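# Fetch utility cart into yellow bay, close sliding door

## Task

Get the utility cart from the adjoining room and leave it parked in the yellow bay so that every one of its four wheels is within the taped area and none rests on the tape. The cart's cargo must remain aboard, with nothing overhanging its edges. After that, close the sliding door completely. Slamming the sliding door, whether opening or closing it, fails the task, as does the robot toppling or finishing tilted. Anything that stays in place only because the robot is holding it at the end does not count as achieved.

## Robot and tools

ROBOT. A Hello Robot Stretch 3 with one arm. It has a two-wheel differential base (0.33 m long, 0.34 m wide), a lift that moves the arm up and down a mast, and a telescoping arm that reaches out to the robot's right side. The arm cannot reach forward, so you move the gripper forward by driving the base. The base pivots in place about the point between its drive wheels, 0.05 m behind its front edge. With the arm pulled in and the wrist folded, a spin sweeps a radius of 0.28 m; an unfolded, level wrist reaches past that circle. Light disturbances may occasionally nudge loose objects.

FRAMES. Base frame: origin on the floor between the drive wheels, x ahead, y to the left, z up. hand_pose is reported in this frame, located where the closed fingertips meet; with all wrist joints at zero its x axis points up, y back along the arm toward the mast, z toward the rear. Odometry frame is the base frame as it was when the scene began. Heading is positive leftward, within -3.142 to 3.142.

TOOL execute_actions. Arguments: actions (a list holding exactly one action, or empty to just read state and images) and cameras (list from head_camera, nav_camera, wrist_camera, all; omitted, null or ["all"] gives every camera, [] gives none). An action may contain base, joints, or both, plus optional contact_limits; its motions begin together and may finish at different times.
- base: exactly one key. translate_m is a relative straight drive from the current base position, metres, -1 to 1, positive forward. rotate_rad is a relative turn in place, radians, -3.2 to 3.2, positive counter-clockwise seen from above. No sideways motion. Base commands count from the position in the latest state report.
- joints: a single dictionary keyed by joint name, each value an absolute target (not an offset). lift_m 0 to 1.1 (arm height on the mast); arm_m 0 to 0.52 (extension); wrist_yaw_rad -1.345 to 4.42 (0 along the arm, positive toward the robot's front, 3.0 folded over the base); wrist_pitch_rad -1.57 to 0.451 (0 level, negative tips the fingers down); wrist_roll_rad -2.911 to 2.911 (0 has the fingers side by side, level); gripper_m -0.089 to 0.179 (larger is wider; actual fingertip gap is about 0.007 m less when almost shut and 0.025 m less when fully open, zero below 0.007); head_pan_rad -3.953 to 1.73 (0 forward, positive left, -1.57 looks along the arm); head_tilt_rad -1.53 to 0.419 (0 level, negative down). Done tolerances: lift and arm ±0.004, yaw and roll ±0.02, pitch ±0.05, gripper ±0.004, head ±0.02.
- contact_limits: only arm_m, a motor_effort percentage 1 to 100 at which the arm motion halts (contact_stop). Smaller is gentler but too small halts immediately; it also caps the arm's holding force until the next action.
A joint or the base left out of an action may keep pushing toward an earlier target without being reported. Unknown keys or out-of-range numbers reject the whole call. Each action runs at most 15 s. If a result reports a stop, later motion calls in that same reply are skipped.

TOOL wait: seconds, 0 to 10; commands nothing and returns state plus images. TOOL zoom_image: camera and region [x0, y0, x1, y1] in pixels of that camera's latest full image, origin top-left, at most 504 by 504. TOOL finished_scene: scene, the integer of the scene being ended (1 to 2); irreversible, reports success, and the goal must hold on its own at that moment.

RESULTS. base_status and joint_status tell how each motion of the last accepted action ended: done (for the base, wheels turned the commanded amount even if slipping), off_target (stopped short, may still push), contact_stop, time_out, torque_fault. After the last three the old target is dropped. Arm and lift contact_stop when pressing firmly and then go slack until commanded again; a slack lift may sag under load or keep pressing, and closing fingers on a surface can push it up. Base, wrist and head never contact-stop. Wrist servos pushed hard for several seconds shut off for 10 s and go limp. on_its_own lists uncommanded joints; its "held at" is the target held, not the position. motor_effort is percent of max, positive toward higher values, peak in brackets; readings carry fixed bias and noise. Positive wheel effort drives forward. lidar_m: 12 ranges in metres, 30-degree sectors counter-clockwise starting straight ahead (4th left, 7th behind, 10th right), plane 0.17 m up, range 0.15 to 12, "-" for nothing; misses clear objects, thin legs, and may be blocked by the robot's own parts when the lift is low. wrist_depth_mm (45 to 1000) and head_depth_mm (280 to 4000, sideways image) are 7x7 median-depth grids. base_odometry counts wheel turns, so slip looks like travel; turned_by_wheels and turned_by_imu give rotation since last result; base_tilt in degrees (forward, right) has a fixed offset up to about 4.

SPEED. Full base speed (0.30 m/s, 1.9 rad/s) only when stowed: lift_m under 0.30, arm_m under 0.03, wrist_yaw_rad over 2.54; otherwise 0.10 m/s and 0.63 rad/s. Shorter robot motion time is better.

GRIPPER. Command a value smaller than the object to grasp; lower squeezes harder, but a stall guard eases force so heavy items may slip; resend a different value to re-squeeze. To let go, open at least 0.02 beyond the contact value. Status does not confirm a grasp.

SAFETY. Fold or unfold the wrist only with lift_m 0.32 to 0.95, wrist_pitch_rad -0.4, roll near 0; once folded the lift may drop to 0.25. With yaw below -0.4 keep pitch at -0.5 or lower. Pushing on something rigid with the gripper above roughly 0.45 m, or raising the contact limit, or pushing again after a contact_stop, can tip the robot. Driving while holding or hooking something fixed, or snagging furniture (worst when reversing), can also tip it: reverse the last move in small steps, free the gripper, and lower lift_m near 0.2 if still leaning. Avoid drops, slips, slamming the door, hard impacts and heavy pushing. The robot holds its last command while you think, and the world keeps running.

Each tool is called after "Call:" as name([rows], argument=value, ...), one row to a line, values as JSON.

## Session

Call:
execute_actions(actions=[])

Scene clock: 0.00 s.
base_odometry: x=+0.000 y=+0.000 heading=+0.000 (m, m, rad; odometry frame)
turned_by_wheels: +0.000 (rad since the last result)
turned_by_imu: +0.000 (rad since the last result)
base_tilt: forward=-2.3 right=+2.3 (deg)
lidar_m: 1.33 1.28 1.08 1.08 1.22 2.00 2.09 1.06 0.96 0.95 1.07 1.34
head_depth_mm: 1200 1194 1195 1210 1221 1216 1220 / 1225 1225 1212 1236 1241 1247 1254 / 1260 1267 1242 1262 1278 1281 1288 / 1299 1303 1292 1298 1317 1319 1332 / 1333 1342 1322 1341 1355 1356 1360 / 1371 1376 1385 1378 1392 1384 1401 / 1413 1423 1434 1438 1430 1436 1445
base_status: not commanded
joint_positions: lift_m=+0.522 arm_m=+0.002 wrist_yaw_rad=+3.058 wrist_pitch_rad=-0.575 wrist_roll_rad=+0.013 gripper_m=+0.037 head_pan_rad=+0.009 head_tilt_rad=+0.007
joint_status: not commanded
motor_effort: left_wheel=+0 right_wheel=+0 lift_m=+21 arm_m=+0 wrist_yaw_rad=+0 wrist_pitch_rad=+8 wrist_roll_rad=+0 gripper_m=+0 head_pan_rad=+0 head_tilt_rad=+3 (%)
hand_pose: x=-0.0044 y=+0.0545 z=+0.5012 quat_wxyz=(+0.230, +0.690, +0.171, +0.665) (m; base frame)
wrist_depth_mm: - - - - - - - / - - - - - - - / - - - - - 994 968 / 933 913 881 886 860 850 831 / 804 805 774 755 756 740 731 / 712 694 708 674 658 666 644 / 632 626 - - 600 586 581
pictures: head_camera (sideways: a quarter turn clockwise sets it upright), nav_camera (sideways: a quarter turn counterclockwise sets it upright), wrist_camera
Images, in order (width x height): head_camera 896x504, nav_camera 672x504, wrist_camera 644x364.

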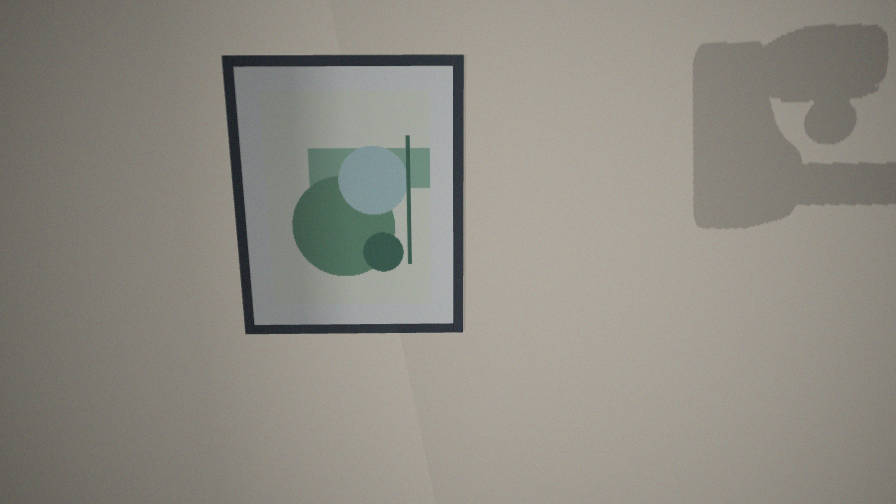

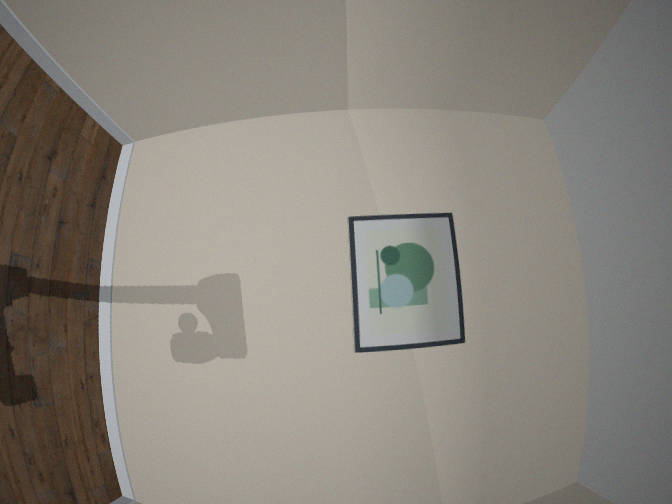

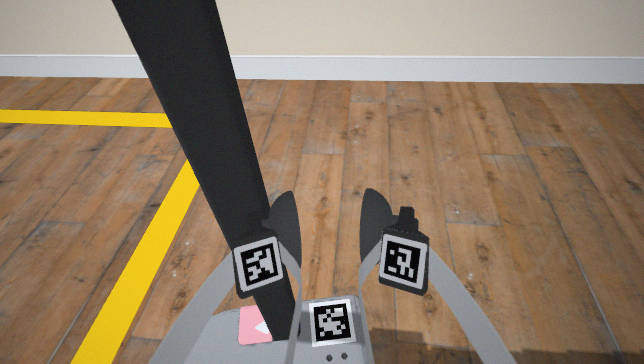

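Call:
execute_actions([
  {"joints":{"head_pan_rad":1.57,"head_tilt_rad":-0.6}},
], cameras=["head_camera","nav_camera"])

Call:
execute_actions([
  {"joints":{"head_pan_rad":-1.57,"head_tilt_rad":-0.6}},
], cameras=["head_camera","nav_camera"])

Call:
execute_actions([
  {"joints":{"head_pan_rad":-3.14,"head_tilt_rad":-0.6}},
], cameras=["head_camera","nav_camera"])

Scene clock: 4.77 s.
base_odometry: x=+0.000 y=+0.000 heading=+0.000 (m, m, rad; odometry frame)
turned_by_wheels: +0.000 (rad since the last result)
turned_by_imu: +0.000 (rad since the last result)
base_tilt: forward=-2.3 right=+2.3 (deg)
lidar_m: 1.33 1.28 1.08 1.07 1.21 2.00 2.10 1.07 0.95 0.95 1.08 1.33
head_depth_mm: 843 931 1039 1165 1347 1420 1203 / 867 956 1066 1202 1388 1421 1209 / 884 980 1090 1235 1439 1433 1214 / 904 1003 1121 1278 1483 1438 1207 / 927 1023 1158 1321 1537 1433 1217 / 940 1055 1187 1353 1576 1434 1245 / 972 1073 1216 1402 1621 1479 -
base_status: not commanded
joint_positions: lift_m=+0.522 arm_m=+0.002 wrist_yaw_rad=+3.058 wrist_pitch_rad=-0.575 wrist_roll_rad=+0.013 gripper_m=+0.037 head_pan_rad=+1.563 head_tilt_rad=-0.592
joint_status: all done
motor_effort: left_wheel=+0(0) right_wheel=+0(0) lift_m=+21(21) arm_m=+1(0) wrist_yaw_rad=+0(0) wrist_pitch_rad=+8(8) wrist_roll_rad=+0(0) gripper_m=+0(0) head_pan_rad=+4(52) head_tilt_rad=-5(41) (%)
hand_pose: x=-0.0044 y=+0.0545 z=+0.5012 quat_wxyz=(+0.230, +0.690, +0.171, +0.665) (m; base frame)
wrist_depth_mm: - - - - - - - / - - - - - - - / - - - - - 980 958 / 929 919 887 880 861 850 827 / 803 787 784 762 753 739 720 / 713 698 702 687 656 657 652 / 629 625 - - 603 590 587
pictures: head_camera (sideways: a quarter turn clockwise sets it upright), nav_camera (sideways: a quarter turn counterclockwise sets it upright)
Images, in order (width x height): head_camera 896x504, nav_camera 672x504.

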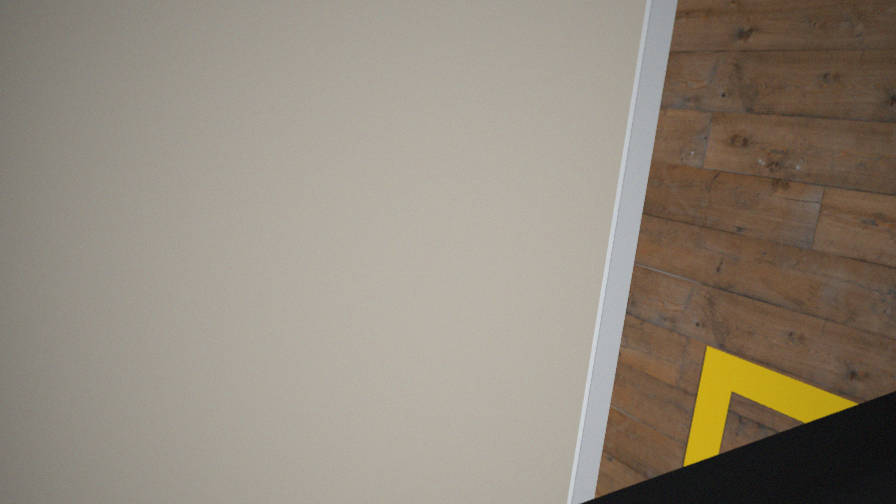

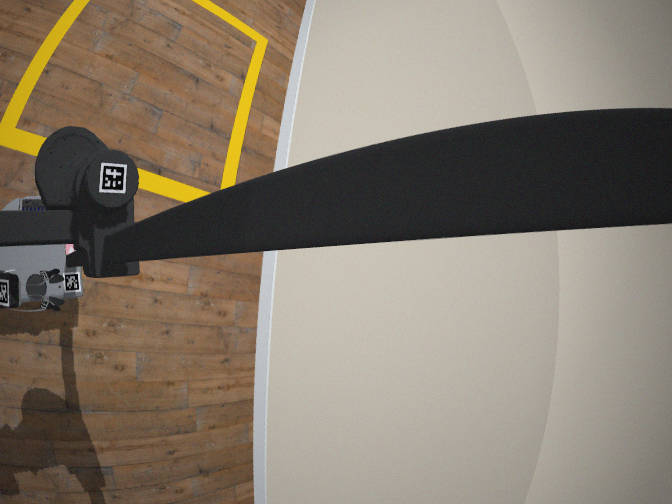

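Scene clock: 6.80 s.
base_odometry: x=+0.000 y=+0.000 heading=+0.000 (m, m, rad; odometry frame)
turned_by_wheels: +0.000 (rad since the last result)
turned_by_imu: +0.000 (rad since the last result)
base_tilt: forward=-2.4 right=+2.4 (deg)
lidar_m: 1.33 1.28 1.08 1.08 1.21 2.01 2.09 1.07 0.95 0.95 1.08 1.34
head_depth_mm: 748 824 918 1034 1177 1339 1199 / 765 846 941 1070 1225 1365 1207 / 783 866 966 1103 1260 1392 1207 / 798 888 999 1131 1314 1432 1210 / 820 912 1026 1170 1372 1442 1220 / 840 937 1061 1218 1424 1446 1223 / 863 963 1091 1262 1489 1442 1229
base_status: not commanded
joint_positions: lift_m=+0.522 arm_m=+0.002 wrist_yaw_rad=+3.058 wrist_pitch_rad=-0.575 wrist_roll_rad=+0.013 gripper_m=+0.037 head_pan_rad=-1.563 head_tilt_rad=-0.592
joint_status: all done
motor_effort: left_wheel=+1(0) right_wheel=-1(1) lift_m=+21(21) arm_m=+1(1) wrist_yaw_rad=+1(0) wrist_pitch_rad=+8(8) wrist_roll_rad=+0(0) gripper_m=-1(1) head_pan_rad=-4(49) head_tilt_rad=-5(5) (%)
hand_pose: x=-0.0044 y=+0.0545 z=+0.5012 quat_wxyz=(+0.230, +0.690, +0.171, +0.665) (m; base frame)
wrist_depth_mm: - - - - - - - / - - - - - - - / - - - - - 988 970 / 956 904 898 878 864 846 841 / 811 787 774 762 755 750 726 / 706 702 702 674 656 656 643 / 631 630 - - 603 592 586
pictures: head_camera (sideways: a quarter turn clockwise sets it upright), nav_camera (sideways: a quarter turn counterclockwise sets it upright)
Images, in order (width x height): head_camera 896x504, nav_camera 672x504.

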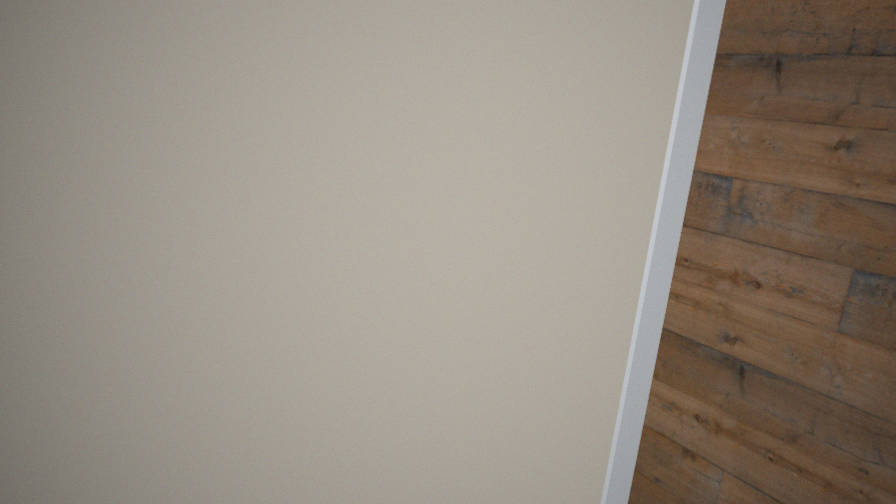

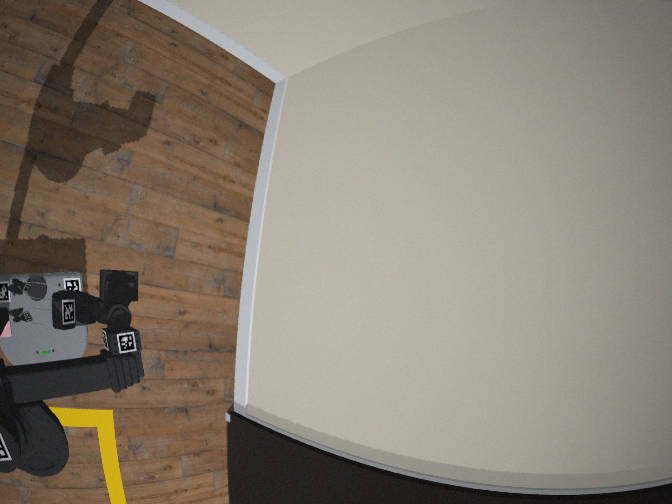

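Scene clock: 8.13 s.
base_odometry: x=+0.000 y=+0.000 heading=+0.000 (m, m, rad; odometry frame)
turned_by_wheels: +0.000 (rad since the last result)
turned_by_imu: +0.000 (rad since the last result)
base_tilt: forward=-2.4 right=+2.4 (deg)
lidar_m: 1.33 1.28 1.08 1.08 1.21 2.01 2.09 1.07 0.95 0.95 1.07 1.33
head_depth_mm: 1971 2153 2393 2208 1718 1410 1207 / 1999 2196 2455 2169 1730 1415 1205 / 2030 2268 2512 2198 1730 1421 1211 / 2104 2326 2599 2211 1750 1427 1208 / 2177 2353 2575 2233 1744 1444 1218 / 1890 1951 2085 2050 1753 1445 1222 / 1554 1479 1572 1662 1666 1443 1222
base_status: not commanded
joint_positions: lift_m=+0.522 arm_m=+0.002 wrist_yaw_rad=+3.058 wrist_pitch_rad=-0.575 wrist_roll_rad=+0.013 gripper_m=+0.037 head_pan_rad=-3.133 head_tilt_rad=-0.592
joint_status: all done
motor_effort: left_wheel=+0(0) right_wheel=+0(0) lift_m=+21(21) arm_m=+1(1) wrist_yaw_rad=+0(0) wrist_pitch_rad=+8(8) wrist_roll_rad=+0(0) gripper_m=+1(1) head_pan_rad=-4(49) head_tilt_rad=-5(5) (%)
hand_pose: x=-0.0044 y=+0.0545 z=+0.5012 quat_wxyz=(+0.230, +0.690, +0.171, +0.665) (m; base frame)
wrist_depth_mm: - - - - - - - / - - - - - - - / - - - - - 984 970 / 941 903 876 885 883 858 823 / 805 787 777 758 746 737 728 / 710 698 705 677 652 656 646 / 632 625 - - 597 588 585
pictures: head_camera (sideways: a quarter turn clockwise sets it upright), nav_camera (sideways: a quarter turn counterclockwise sets it upright)
Images, in order (width x height): head_camera 896x504, nav_camera 672x504.

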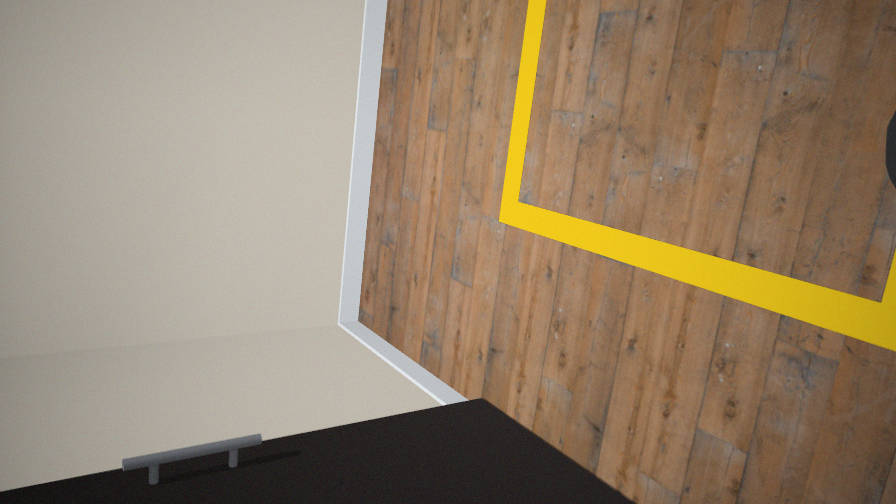

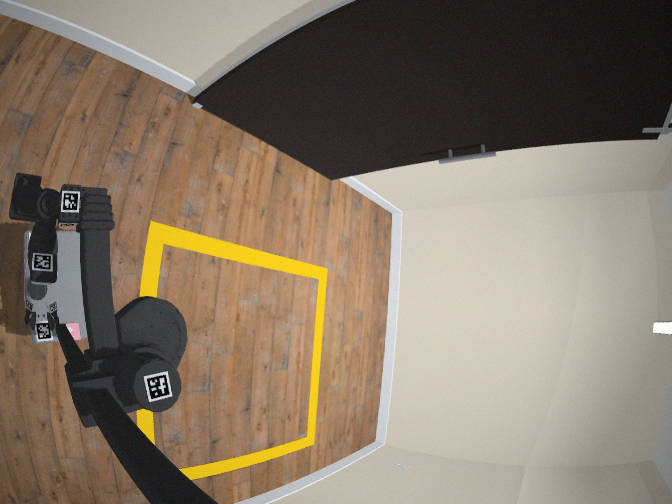

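Call:
execute_actions([
  {"base":{"rotate_rad":-0.26},"joints":{"head_pan_rad":-2.2,"head_tilt_rad":-0.2}},
], cameras=["head_camera","nav_camera"])

Scene clock: 16.60 s.
base_odometry: x=+0.000 y=+0.000 heading=-0.260 (m, m, rad; odometry frame)
turned_by_wheels: -0.260 (rad since the last result)
turned_by_imu: -0.260 (rad since the last result)
base_tilt: forward=-2.3 right=+2.3 (deg)
lidar_m: 1.33 1.37 1.13 1.07 1.10 1.46 2.44 1.33 1.00 0.95 0.98 1.29
head_depth_mm: 1261 1331 1403 1483 1570 1668 1613 / 1149 1207 1263 1327 1399 1477 1524 / 1057 1099 1154 1205 1264 1334 1400 / 975 1013 1055 1104 1157 1204 1269 / 907 940 979 1018 1056 1101 1164 / 871 913 946 992 1035 1080 1128 / 848 873 903 936 966 996 1043
base_status: done
joint_positions: lift_m=+0.522 arm_m=+0.002 wrist_yaw_rad=+3.058 wrist_pitch_rad=-0.575 wrist_roll_rad=+0.013 gripper_m=+0.037 head_pan_rad=-2.207 head_tilt_rad=-0.211
joint_status: all done
motor_effort: left_wheel=+2(4) right_wheel=-2(5) lift_m=+21(21) arm_m=+1(0) wrist_yaw_rad=+0(0) wrist_pitch_rad=+8(8) wrist_roll_rad=+0(0) gripper_m=-1(0) head_pan_rad=+6(52) head_tilt_rad=+6(37) (%)
hand_pose: x=-0.0044 y=+0.0545 z=+0.5012 quat_wxyz=(+0.230, +0.690, +0.171, +0.665) (m; base frame)
wrist_depth_mm: - - - - - - - / - - - - - - - / - - - - - 991 974 / 957 916 887 893 858 865 839 / 814 780 780 762 749 736 724 / 709 699 713 682 653 659 642 / 636 623 - - 593 588 582
pictures: head_camera (sideways: a quarter turn clockwise sets it upright), nav_camera (sideways: a quarter turn counterclockwise sets it upright)
Images, in order (width x height): head_camera 896x504, nav_camera 672x504.

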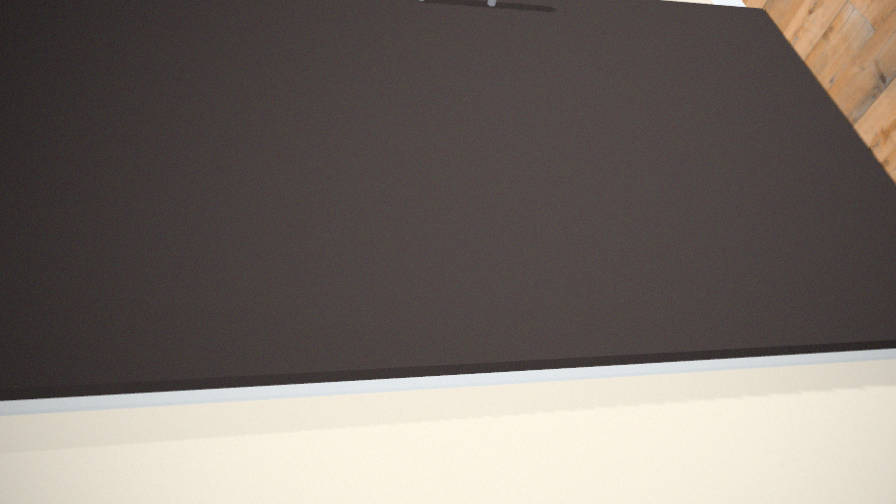

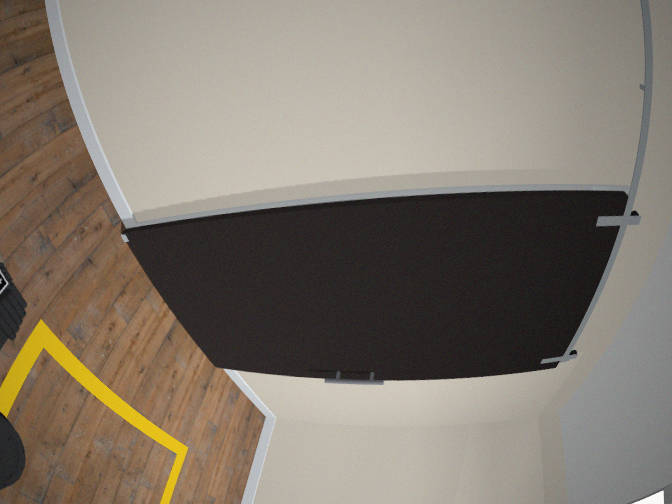

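Call:
execute_actions([
  {"base":{"translate_m":-1.0},"joints":{"head_pan_rad":-1.8,"head_tilt_rad":-0.3,"wrist_pitch_rad":-0.4,"wrist_yaw_rad":0.0,"lift_m":0.6}},
])

Scene clock: 42.00 s.
base_odometry: x=-0.966 y=+0.257 heading=-0.260 (m, m, rad; odometry frame)
turned_by_wheels: +0.000 (rad since the last result)
turned_by_imu: +0.004 (rad since the last result)
base_tilt: forward=-2.4 right=+2.4 (deg)
lidar_m: 2.33 1.53 1.08 1.03 1.06 1.41 1.44 1.48 0.99 0.94 0.96 1.35
head_depth_mm: 918 981 1047 1118 1202 1295 1395 / 850 899 958 1004 1086 1182 1299 / 834 876 931 990 1059 1142 1232 / 806 854 903 962 1028 1100 1179 / 790 831 879 934 991 1058 1145 / 771 810 857 905 966 1030 1102 / 752 793 835 885 937 997 1065
base_status: done
joint_positions: lift_m=+0.599 arm_m=+0.002 wrist_yaw_rad=+0.002 wrist_pitch_rad=-0.418 wrist_roll_rad=+0.013 gripper_m=+0.037 head_pan_rad=-1.807 head_tilt_rad=-0.296
joint_status: all done
motor_effort: left_wheel=+1(2) right_wheel=-1(5) lift_m=+33(35) arm_m=+1(0) wrist_yaw_rad=-2(5) wrist_pitch_rad=+11(13) wrist_roll_rad=+0(0) gripper_m=+1(1) head_pan_rad=+5(36) head_tilt_rad=-3(14) (%)
hand_pose: x=-0.0211 y=-0.3712 z=+0.6120 quat_wxyz=(+0.688, +0.147, -0.696, -0.147) (m; base frame)
wrist_depth_mm: 625 625 638 637 655 668 725 / 692 696 701 704 716 720 801 / 790 753 766 787 808 832 886 / 910 842 871 878 907 968 996 / 979 981 961 982 973 960 946 / 896 880 840 850 813 820 817 / 777 772 743 737 735 719 710
pictures: head_camera (sideways: a quarter turn clockwise sets it upright), nav_camera (sideways: a quarter turn counterclockwise sets it upright), wrist_camera
Images, in order (width x height): head_camera 896x504, nav_camera 672x504, wrist_camera 644x364.

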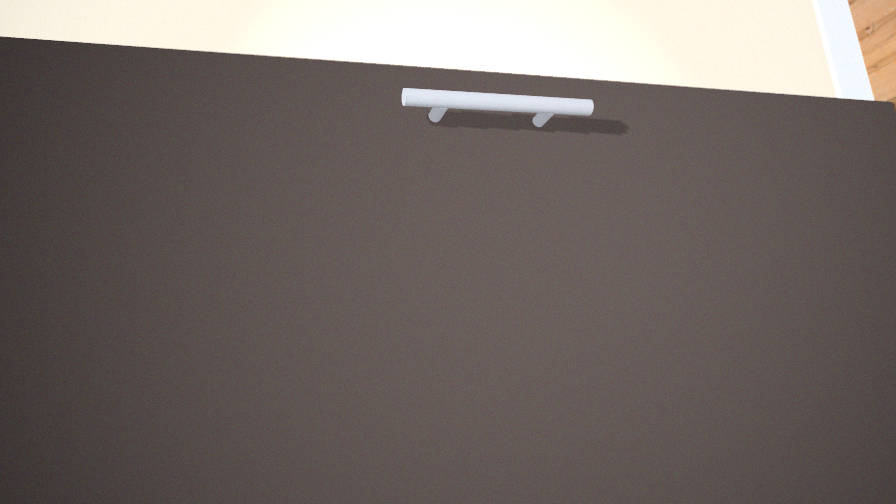

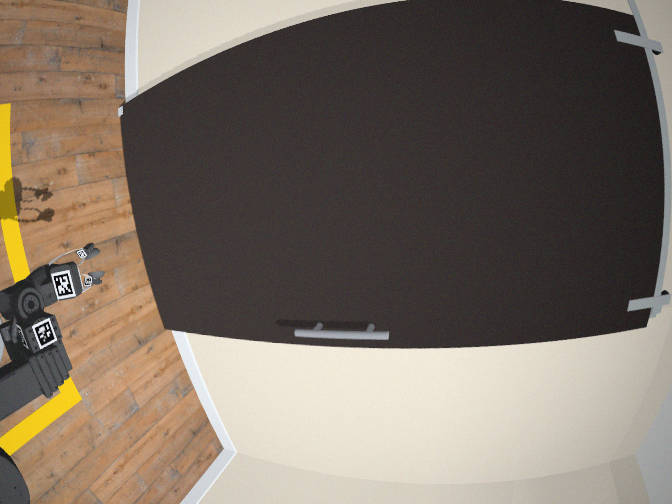

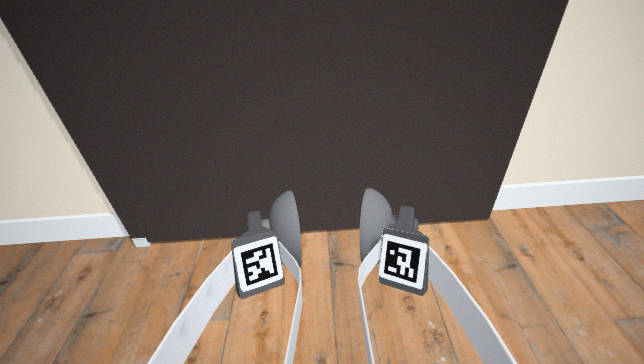

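Call:
execute_actions([
  {"base":{"rotate_rad":0.035},"joints":{"wrist_pitch_rad":0.0,"lift_m":0.8,"gripper_m":0.15,"arm_m":0.2}},
], cameras=[])

Call:
execute_actions([
  {"base":{"translate_m":-0.42},"joints":{"head_pan_rad":-1.57,"head_tilt_rad":-0.45}},
])

Scene clock: 59.90 s.
base_odometry: x=-0.966 y=+0.257 heading=-0.225 (m, m, rad; odometry frame)
turned_by_wheels: +0.035 (rad since the last result)
turned_by_imu: +0.036 (rad since the last result)
base_tilt: forward=-2.3 right=+2.4 (deg)
lidar_m: 2.33 1.48 1.08 1.03 1.07 1.45 1.44 1.42 0.98 0.94 0.97 1.40
head_depth_mm: 861 918 982 1078 1167 1269 1349 / 837 882 941 992 1063 1162 1254 / 822 866 917 982 1045 1114 - / 805 844 895 953 1015 1078 - / 784 830 876 932 988 1039 - / 771 808 854 905 965 1023 1110 / 753 791 833 886 942 1001 1070
base_status: done
joint_positions: lift_m=+0.799 arm_m=+0.200 wrist_yaw_rad=+0.001 wrist_pitch_rad=-0.021 wrist_roll_rad=+0.013 gripper_m=+0.150 head_pan_rad=-1.807 head_tilt_rad=-0.296
joint_status: all done
motor_effort: left_wheel=-1(2) right_wheel=+1(2) lift_m=+33(31) arm_m=+4(4) wrist_yaw_rad=-1(2) wrist_pitch_rad=+13(13) wrist_roll_rad=+0(0) gripper_m=+0(96) head_pan_rad=+4(4) head_tilt_rad=-3(2) (%)
hand_pose: x=-0.0212 y=-0.6004 z=+0.9086 quat_wxyz=(+0.703, +0.008, -0.711, -0.007) (m; base frame)
wrist_depth_mm: 454 456 454 458 453 457 452 / 474 478 476 475 476 475 478 / 498 497 494 489 495 495 492 / 516 522 519 517 519 518 511 / 545 538 541 539 542 - 537 / 566 - 564 563 566 571 566 / 596 590 591 593 597 593 606
pictures: none
No camera images: the call's "cameras" was empty. Leave "cameras" out to get every camera's image.

Scene clock: 65.60 s.
base_odometry: x=-1.376 y=+0.351 heading=-0.225 (m, m, rad; odometry frame)
turned_by_wheels: +0.000 (rad since the last result)
turned_by_imu: +0.002 (rad since the last result)
base_tilt: forward=-2.4 right=+2.4 (deg)
lidar_m: 2.75 1.47 1.07 1.03 1.07 1.06 1.02 1.06 1.04 0.94 0.98 1.33
head_depth_mm: 811 877 955 1045 1159 - - / 811 874 955 1046 1141 - 1245 / 763 825 902 991 1083 - 1284 / 766 826 900 989 1079 1243 1320 / 767 829 905 991 1096 1231 1326 / 769 826 904 996 1102 1235 1330 / 767 831 906 995 1100 1232 1335
base_status: done
joint_positions: lift_m=+0.799 arm_m=+0.200 wrist_yaw_rad=+0.001 wrist_pitch_rad=-0.021 wrist_roll_rad=+0.013 gripper_m=+0.150 head_pan_rad=-1.577 head_tilt_rad=-0.444
joint_status: all done
motor_effort: left_wheel=-1(4) right_wheel=+1(1) lift_m=+33(33) arm_m=+4(4) wrist_yaw_rad=-1(1) wrist_pitch_rad=+13(13) wrist_roll_rad=+0(0) gripper_m=+1(1) head_pan_rad=+4(28) head_tilt_rad=-3(23) (%)
hand_pose: x=-0.0212 y=-0.6004 z=+0.9086 quat_wxyz=(+0.703, +0.008, -0.711, -0.007) (m; base frame)
wrist_depth_mm: 460 461 462 450 507 517 511 / 481 474 480 471 531 539 530 / 505 497 502 497 552 551 552 / 523 521 520 521 570 575 574 / 542 539 545 542 600 - 598 / 564 - 564 565 630 642 633 / 599 599 601 601 664 666 665
pictures: head_camera (sideways: a quarter turn clockwise sets it upright), nav_camera (sideways: a quarter turn counterclockwise sets it upright), wrist_camera
Images, in order (width x height): head_camera 896x504, nav_camera 672x504, wrist_camera 644x364.

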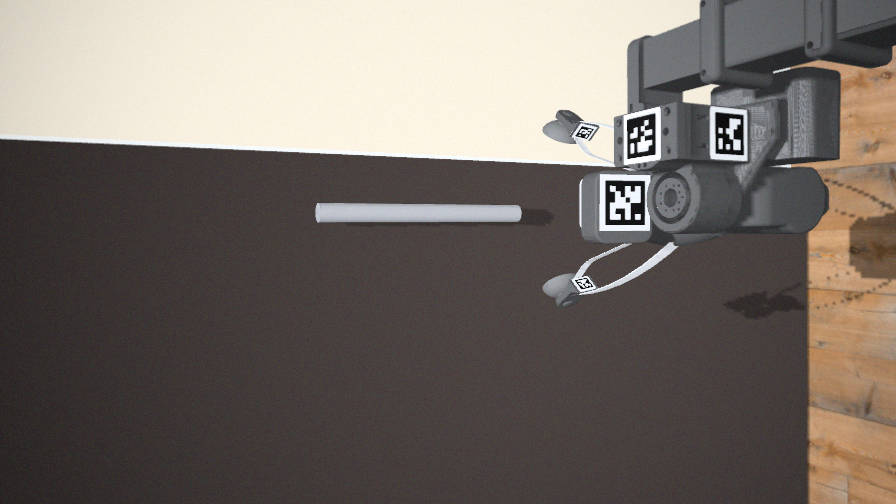

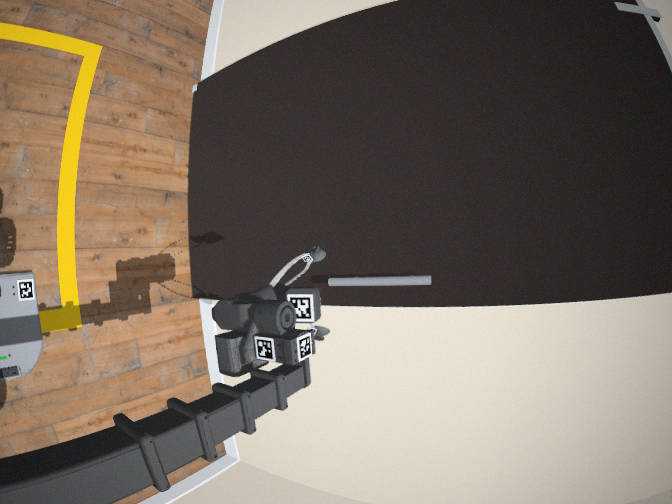

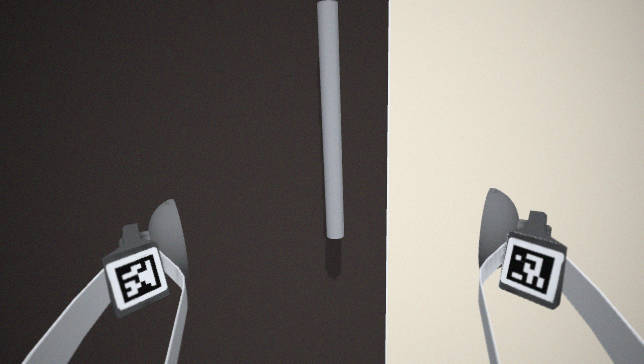

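Call:
execute_actions([
  {"joints":{"lift_m":0.77,"gripper_m":0.1,"arm_m":0.44}},
])

Scene clock: 74.13 s.
base_odometry: x=-1.376 y=+0.351 heading=-0.225 (m, m, rad; odometry frame)
turned_by_wheels: +0.000 (rad since the last result)
turned_by_imu: +0.001 (rad since the last result)
base_tilt: forward=-2.3 right=+2.4 (deg)
lidar_m: 2.75 1.47 1.07 1.03 1.07 1.06 1.02 1.06 1.04 0.94 0.98 1.33
head_depth_mm: 807 877 954 1048 1158 1278 - / 811 877 958 1040 - 1320 1312 / 766 831 902 971 1148 1257 1316 / 767 828 902 976 1110 1229 1320 / 767 830 904 992 1100 1235 1316 / 767 828 908 994 1102 1233 1323 / 769 831 905 992 1100 1241 1323
base_status: not commanded
joint_positions: lift_m=+0.771 arm_m=+0.440 wrist_yaw_rad=+0.001 wrist_pitch_rad=-0.021 wrist_roll_rad=+0.013 gripper_m=+0.100 head_pan_rad=-1.577 head_tilt_rad=-0.444
joint_status: all done
motor_effort: left_wheel=-1(1) right_wheel=+1(1) lift_m=+7(31) arm_m=+4(5) wrist_yaw_rad=-1(1) wrist_pitch_rad=+13(13) wrist_roll_rad=+0(1) gripper_m=+0(96) head_pan_rad=+4(4) head_tilt_rad=-4(4) (%)
hand_pose: x=-0.0212 y=-0.8404 z=+0.8801 quat_wxyz=(+0.703, +0.008, -0.711, -0.007) (m; base frame)
wrist_depth_mm: 238 237 236 233 236 289 288 / 247 246 245 242 245 299 299 / 257 257 257 252 255 313 311 / 268 268 268 262 267 325 326 / 280 280 278 277 278 340 338 / 293 293 296 289 294 359 357 / 309 308 308 303 308 372 374
pictures: head_camera (sideways: a quarter turn clockwise sets it upright), nav_camera (sideways: a quarter turn counterclockwise sets it upright), wrist_camera
Images, in order (width x height): head_camera 896x504, nav_camera 672x504, wrist_camera 644x364.

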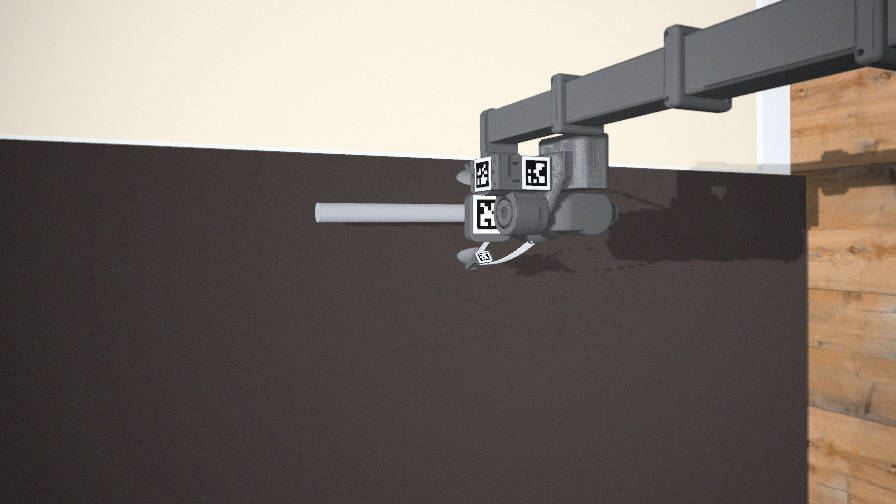

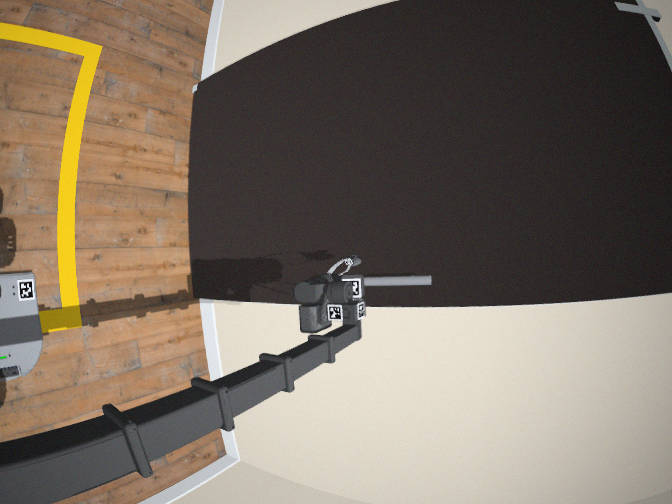

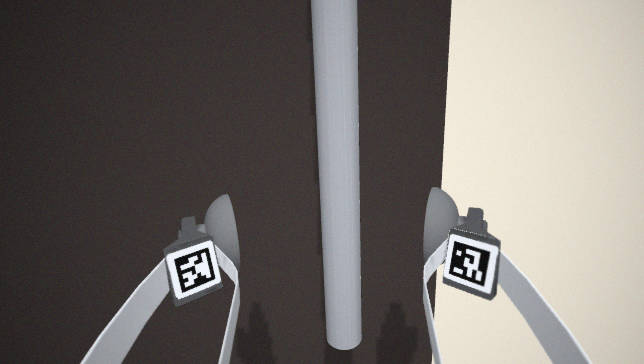

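Call:
execute_actions([
  {"joints":{"arm_m":0.475,"gripper_m":0.07},"contact_limits":{"arm_m":15}},
], cameras=["wrist_camera","nav_camera"])

Scene clock: 81.27 s.
base_odometry: x=-1.376 y=+0.351 heading=-0.225 (m, m, rad; odometry frame)
turned_by_wheels: +0.000 (rad since the last result)
turned_by_imu: +0.000 (rad since the last result)
base_tilt: forward=-2.4 right=+2.4 (deg)
lidar_m: 2.75 1.47 1.07 1.03 1.07 1.06 1.02 1.06 1.04 0.94 0.97 1.33
head_depth_mm: 810 878 952 1046 1160 1291 - / 810 881 954 1035 - 1318 1327 / 766 826 896 978 1151 1259 1323 / 765 829 901 975 1112 1222 1322 / 765 828 906 991 1100 1232 1320 / 765 829 902 991 1099 1231 1329 / 768 829 910 991 1105 1234 1336
base_status: not commanded
joint_positions: lift_m=+0.771 arm_m=+0.475 wrist_yaw_rad=+0.001 wrist_pitch_rad=-0.021 wrist_roll_rad=+0.013 gripper_m=+0.070 head_pan_rad=-1.577 head_tilt_rad=-0.444
joint_status: all done
motor_effort: left_wheel=-1(1) right_wheel=+1(1) lift_m=+8(7) arm_m=+3(4) wrist_yaw_rad=-1(1) wrist_pitch_rad=+13(13) wrist_roll_rad=+0(0) gripper_m=-1(93) head_pan_rad=+6(4) head_tilt_rad=-3(3) (%)
contact_limits: arm_m 15 (drawing in: default 24, maximum 40; extending or still: default 35, maximum 56)
hand_pose: x=-0.0212 y=-0.8754 z=+0.8801 quat_wxyz=(+0.703, +0.008, -0.711, -0.007) (m; base frame)
wrist_depth_mm: 204 204 205 144 204 258 256 / 214 212 213 151 213 267 266 / 222 222 221 157 221 276 276 / 232 231 230 165 231 289 289 / 242 242 240 173 240 301 302 / 253 254 257 247 254 318 316 / 265 268 266 260 267 334 330
pictures: nav_camera (sideways: a quarter turn counterclockwise sets it upright), wrist_camera
Images, in order (width x height): nav_camera 672x504, wrist_camera 644x364.

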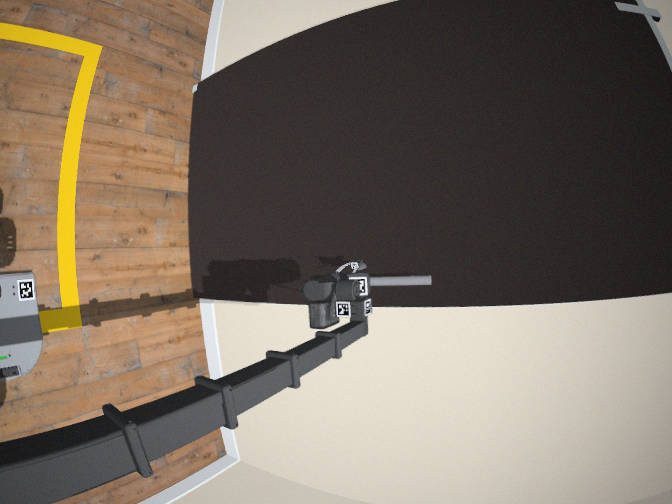

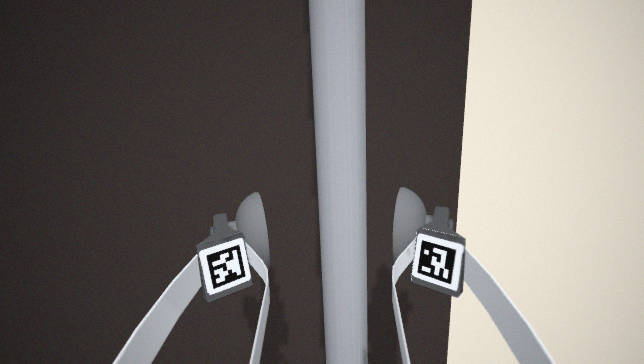

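Call:
execute_actions([
  {"base":{"translate_m":0.15}},
])

Scene clock: 87.17 s.
base_odometry: x=-1.230 y=+0.317 heading=-0.225 (m, m, rad; odometry frame)
turned_by_wheels: +0.000 (rad since the last result)
turned_by_imu: -0.005 (rad since the last result)
base_tilt: forward=-2.4 right=+2.4 (deg)
lidar_m: 2.60 1.48 1.08 1.03 1.07 1.22 1.17 1.21 1.02 0.94 0.97 1.32
head_depth_mm: 801 866 954 1052 1164 1286 - / 3020 3276 1045 1062 - 1370 1312 / 764 824 889 977 1127 1269 1321 / 762 828 902 972 1113 1223 1313 / 767 824 900 989 1094 1230 1320 / 763 826 898 986 1104 1231 1328 / 767 828 903 993 1098 1233 1324
base_status: done
joint_positions: lift_m=+0.771 arm_m=+0.475 wrist_yaw_rad=-0.002 wrist_pitch_rad=-0.022 wrist_roll_rad=+0.013 gripper_m=+0.070 head_pan_rad=-1.577 head_tilt_rad=-0.444
joint_status: not commanded
motor_effort: left_wheel=+0(19) right_wheel=+0(35) lift_m=+7(7) arm_m=+4(4) wrist_yaw_rad=+3(89) wrist_pitch_rad=+14(14) wrist_roll_rad=+0(0) gripper_m=+0(18) head_pan_rad=+4(3) head_tilt_rad=-3(3) (%)
hand_pose: x=-0.0220 y=-0.8754 z=+0.8797 quat_wxyz=(+0.703, +0.007, -0.711, -0.009) (m; base frame)
wrist_depth_mm: 203 203 203 143 203 305 247 / 211 211 211 149 211 308 254 / 220 218 220 156 219 336 266 / 229 228 229 164 230 340 280 / 239 239 237 177 239 344 293 / 250 251 255 246 254 325 308 / 264 263 264 260 267 382 329
pictures: head_camera (sideways: a quarter turn clockwise sets it upright), nav_camera (sideways: a quarter turn counterclockwise sets it upright), wrist_camera
Images, in order (width x height): head_camera 896x504, nav_camera 672x504, wrist_camera 644x364.

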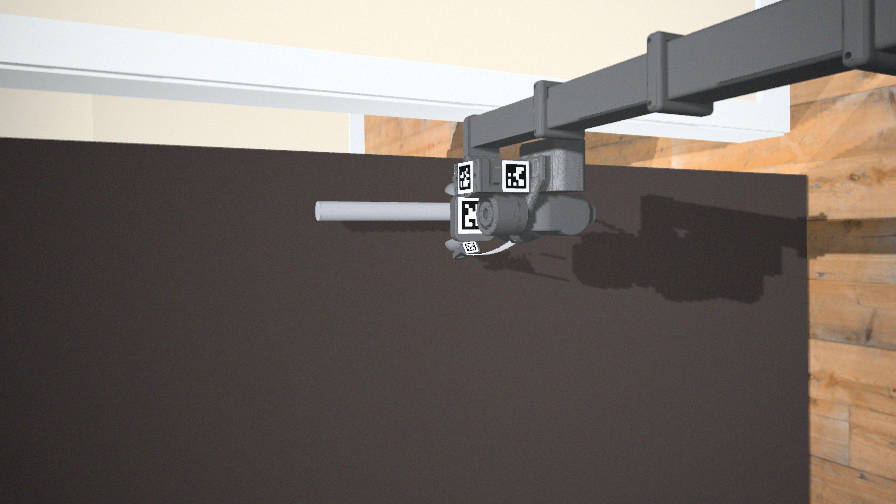

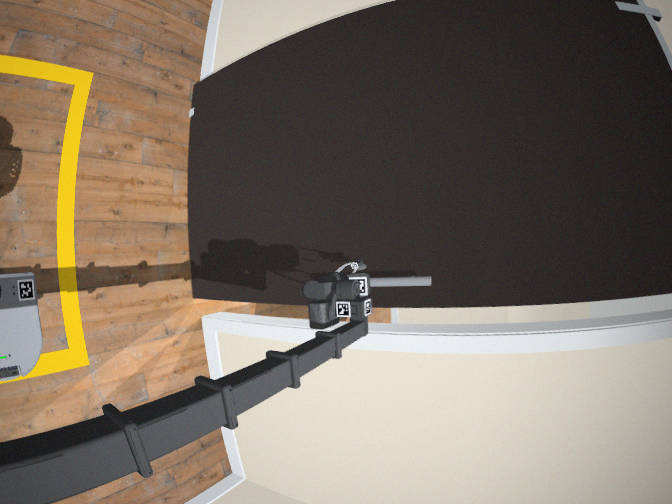

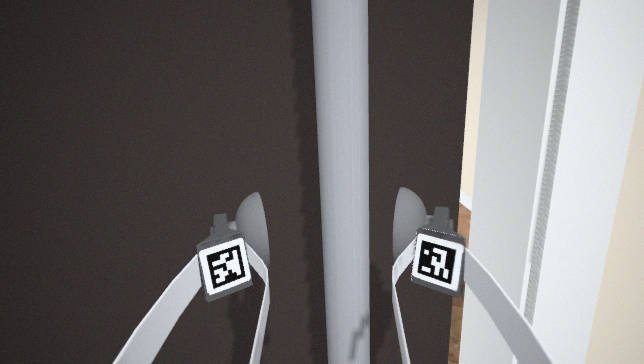

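Call:
execute_actions([
  {"base":{"translate_m":0.45}},
])

Scene clock: 95.13 s.
base_odometry: x=-0.791 y=+0.216 heading=-0.225 (m, m, rad; odometry frame)
turned_by_wheels: +0.000 (rad since the last result)
turned_by_imu: -0.006 (rad since the last result)
base_tilt: forward=-2.3 right=+2.4 (deg)
lidar_m: 2.15 1.51 1.08 1.04 1.07 1.45 1.62 1.43 1.19 0.93 0.96 1.38
head_depth_mm: 3092 3374 3553 2718 2033 1646 - / 773 842 2010 2270 - 1559 1316 / 759 821 871 952 1113 1217 1301 / 757 821 886 982 1094 1217 1311 / 757 817 888 979 1088 1220 1308 / 758 820 889 981 1082 1221 1315 / 754 820 892 979 1084 1223 1308
base_status: done
joint_positions: lift_m=+0.771 arm_m=+0.475 wrist_yaw_rad=-0.177 wrist_pitch_rad=-0.022 wrist_roll_rad=+0.013 gripper_m=+0.070 head_pan_rad=-1.577 head_tilt_rad=-0.445
joint_status: not commanded
on_its_own: wrist_yaw_rad is held at -0.178, not at your +0.000, by its stall guard, which is not easing now
motor_effort: left_wheel=+0(18) right_wheel=-1(35) lift_m=+7(8) arm_m=+3(5) wrist_yaw_rad=-1(89) wrist_pitch_rad=+14(15) wrist_roll_rad=+0(0) gripper_m=+0(19) head_pan_rad=+4(4) head_tilt_rad=-3(3) (%)
hand_pose: x=-0.0665 y=-0.8713 z=+0.8798 quat_wxyz=(+0.699, -0.055, -0.709, -0.070) (m; base frame)
wrist_depth_mm: 179 185 193 196 213 - - / 184 191 200 204 221 - - / 191 197 208 212 231 - - / 197 205 216 221 241 - - / 204 213 221 230 246 - - / 213 221 238 241 263 - - / 222 229 247 256 281 - -
pictures: head_camera (sideways: a quarter turn clockwise sets it upright), nav_camera (sideways: a quarter turn counterclockwise sets it upright), wrist_camera
Images, in order (width x height): head_camera 896x504, nav_camera 672x504, wrist_camera 644x364.

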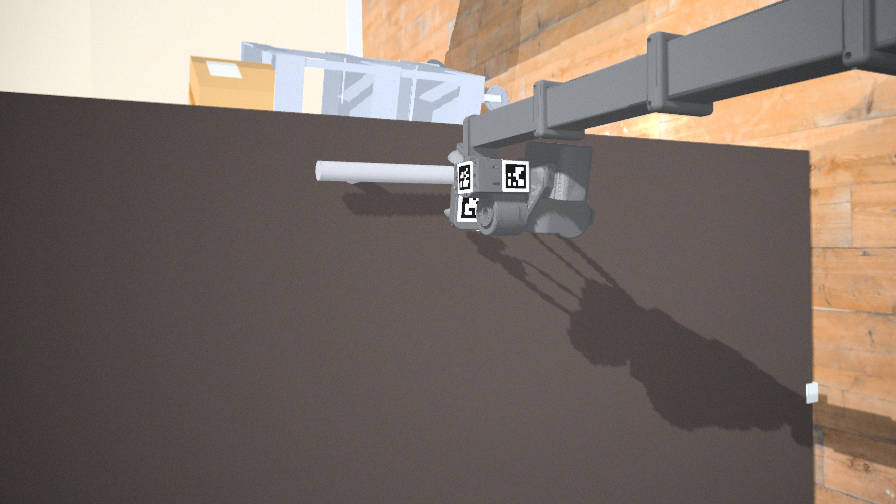

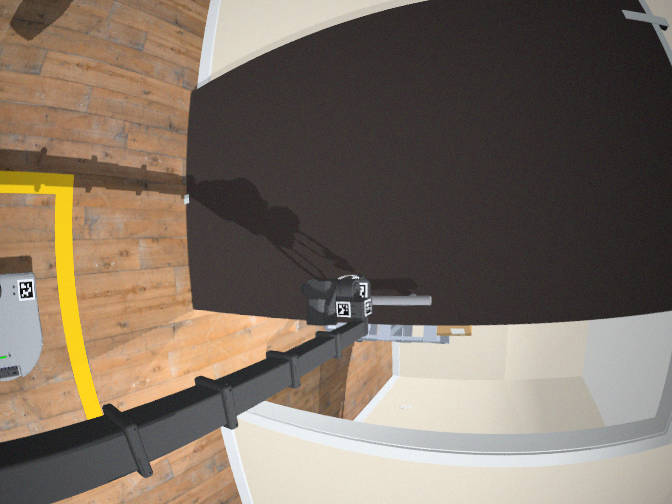

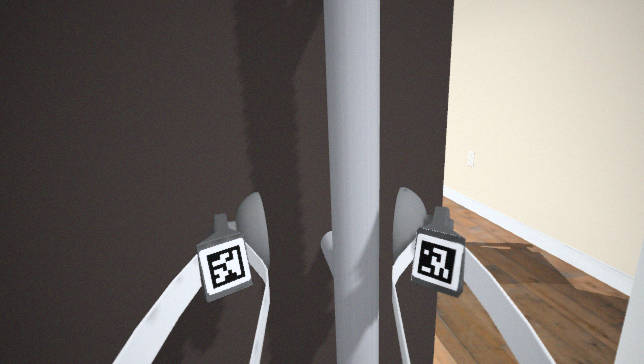

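Call:
execute_actions([
  {"joints":{"wrist_yaw_rad":0.0}},
], cameras=["wrist_camera"])

Call:
execute_actions([
  {"base":{"translate_m":0.15},"joints":{"wrist_yaw_rad":0.05}},
], cameras=["wrist_camera"])

Scene clock: 106.33 s.
base_odometry: x=-0.791 y=+0.216 heading=-0.226 (m, m, rad; odometry frame)
turned_by_wheels: -0.001 (rad since the last result)
turned_by_imu: -0.007 (rad since the last result)
base_tilt: forward=-2.4 right=+2.3 (deg)
lidar_m: 2.16 1.51 1.09 1.04 1.07 1.44 1.62 1.44 1.19 0.93 0.96 1.37
head_depth_mm: 3100 3279 3549 2813 2034 1647 - / 777 2063 2025 2306 - 1562 1321 / 759 822 884 957 1122 1222 1310 / 757 822 897 975 1096 1217 1313 / 758 820 894 979 1087 1218 1312 / 758 818 893 980 1084 1214 1303 / 758 818 892 979 1085 1217 1306
base_status: not commanded
joint_positions: lift_m=+0.771 arm_m=+0.475 wrist_yaw_rad=-0.055 wrist_pitch_rad=-0.025 wrist_roll_rad=+0.013 gripper_m=+0.070 head_pan_rad=-1.577 head_tilt_rad=-0.445
joint_status: wrist_yaw_rad off_target (ended at -0.055, target +0.000)
on_its_own: right_wheel is at rest, and its effort (+19) is outside its rest range (-18 to +18); wrist_yaw_rad is at rest, and its effort (+71) is outside its rest range (-12 to +12)
motor_effort: left_wheel=-11(13) right_wheel=+19(20) lift_m=+8(8) arm_m=+4(4) wrist_yaw_rad=+71(77) wrist_pitch_rad=+15(15) wrist_roll_rad=+0(0) gripper_m=-13(14) head_pan_rad=+3(4) head_tilt_rad=-3(3) (%)
hand_pose: x=-0.0354 y=-0.8749 z=+0.8790 quat_wxyz=(+0.702, -0.010, -0.711, -0.028) (m; base frame)
wrist_depth_mm: 188 191 194 198 141 209 - / 194 198 202 205 146 - - / 202 206 211 215 154 - - / 211 215 219 223 160 - - / 220 224 227 235 164 - - / 230 234 242 245 176 - - / 240 246 250 258 258 - -
pictures: wrist_camera
Images, in order (width x height): wrist_camera 644x364.

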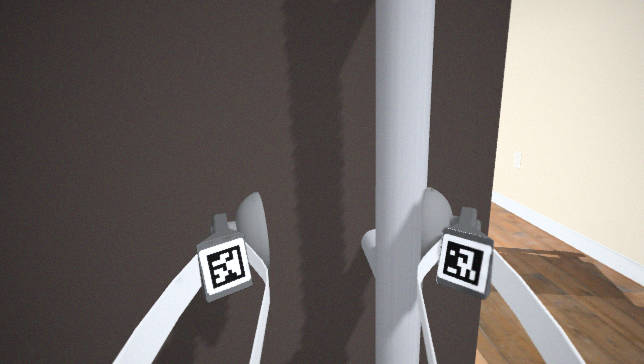

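Scene clock: 109.57 s.
base_odometry: x=-0.645 y=+0.182 heading=-0.226 (m, m, rad; odometry frame)
turned_by_wheels: +0.000 (rad since the last result)
turned_by_imu: -0.063 (rad since the last result)
base_tilt: forward=-2.4 right=+2.4 (deg)
lidar_m: 2.01 1.63 1.12 1.05 1.06 1.37 1.76 1.53 1.26 0.92 0.94 1.21
head_depth_mm: 3147 3390 3657 2816 2029 1640 - / 3039 2124 2180 2421 - 1551 1318 / 756 818 869 942 1114 1234 1310 / 750 811 883 969 1083 1204 1297 / 746 806 877 964 1058 1195 1294 / 739 801 871 951 1053 1184 1279 / 737 795 863 948 1040 1168 1279
base_status: done
joint_positions: lift_m=+0.771 arm_m=+0.475 wrist_yaw_rad=-0.067 wrist_pitch_rad=-0.025 wrist_roll_rad=+0.013 gripper_m=+0.070 head_pan_rad=-1.577 head_tilt_rad=-0.445
joint_status: wrist_yaw_rad off_target (ended at -0.067, target +0.050)
on_its_own: wrist_yaw_rad is held at -0.060, not at your +0.050, by its stall guard, which is not easing now
motor_effort: left_wheel=-2(16) right_wheel=+2(33) lift_m=+8(8) arm_m=+4(5) wrist_yaw_rad=+9(88) wrist_pitch_rad=+15(16) wrist_roll_rad=+0(0) gripper_m=-2(18) head_pan_rad=+4(3) head_tilt_rad=-3(3) (%)
hand_pose: x=-0.0385 y=-0.8747 z=+0.8791 quat_wxyz=(+0.702, -0.015, -0.711, -0.032) (m; base frame)
wrist_depth_mm: 175 180 187 193 201 - - / 182 188 194 201 208 - - / 187 195 201 209 218 - - / 195 202 209 217 226 - - / 203 210 216 226 158 - - / 211 219 232 238 209 - - / 220 228 240 249 264 - -
pictures: wrist_camera
Images, in order (width x height): wrist_camera 644x364.

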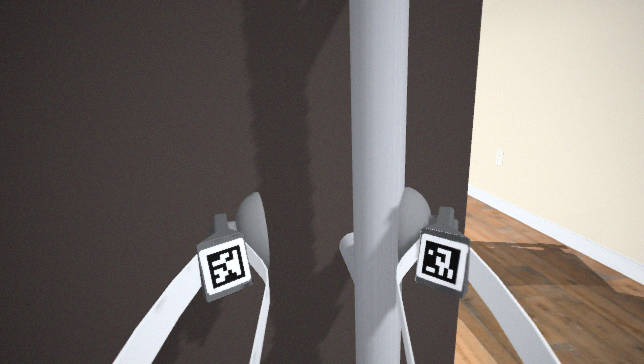

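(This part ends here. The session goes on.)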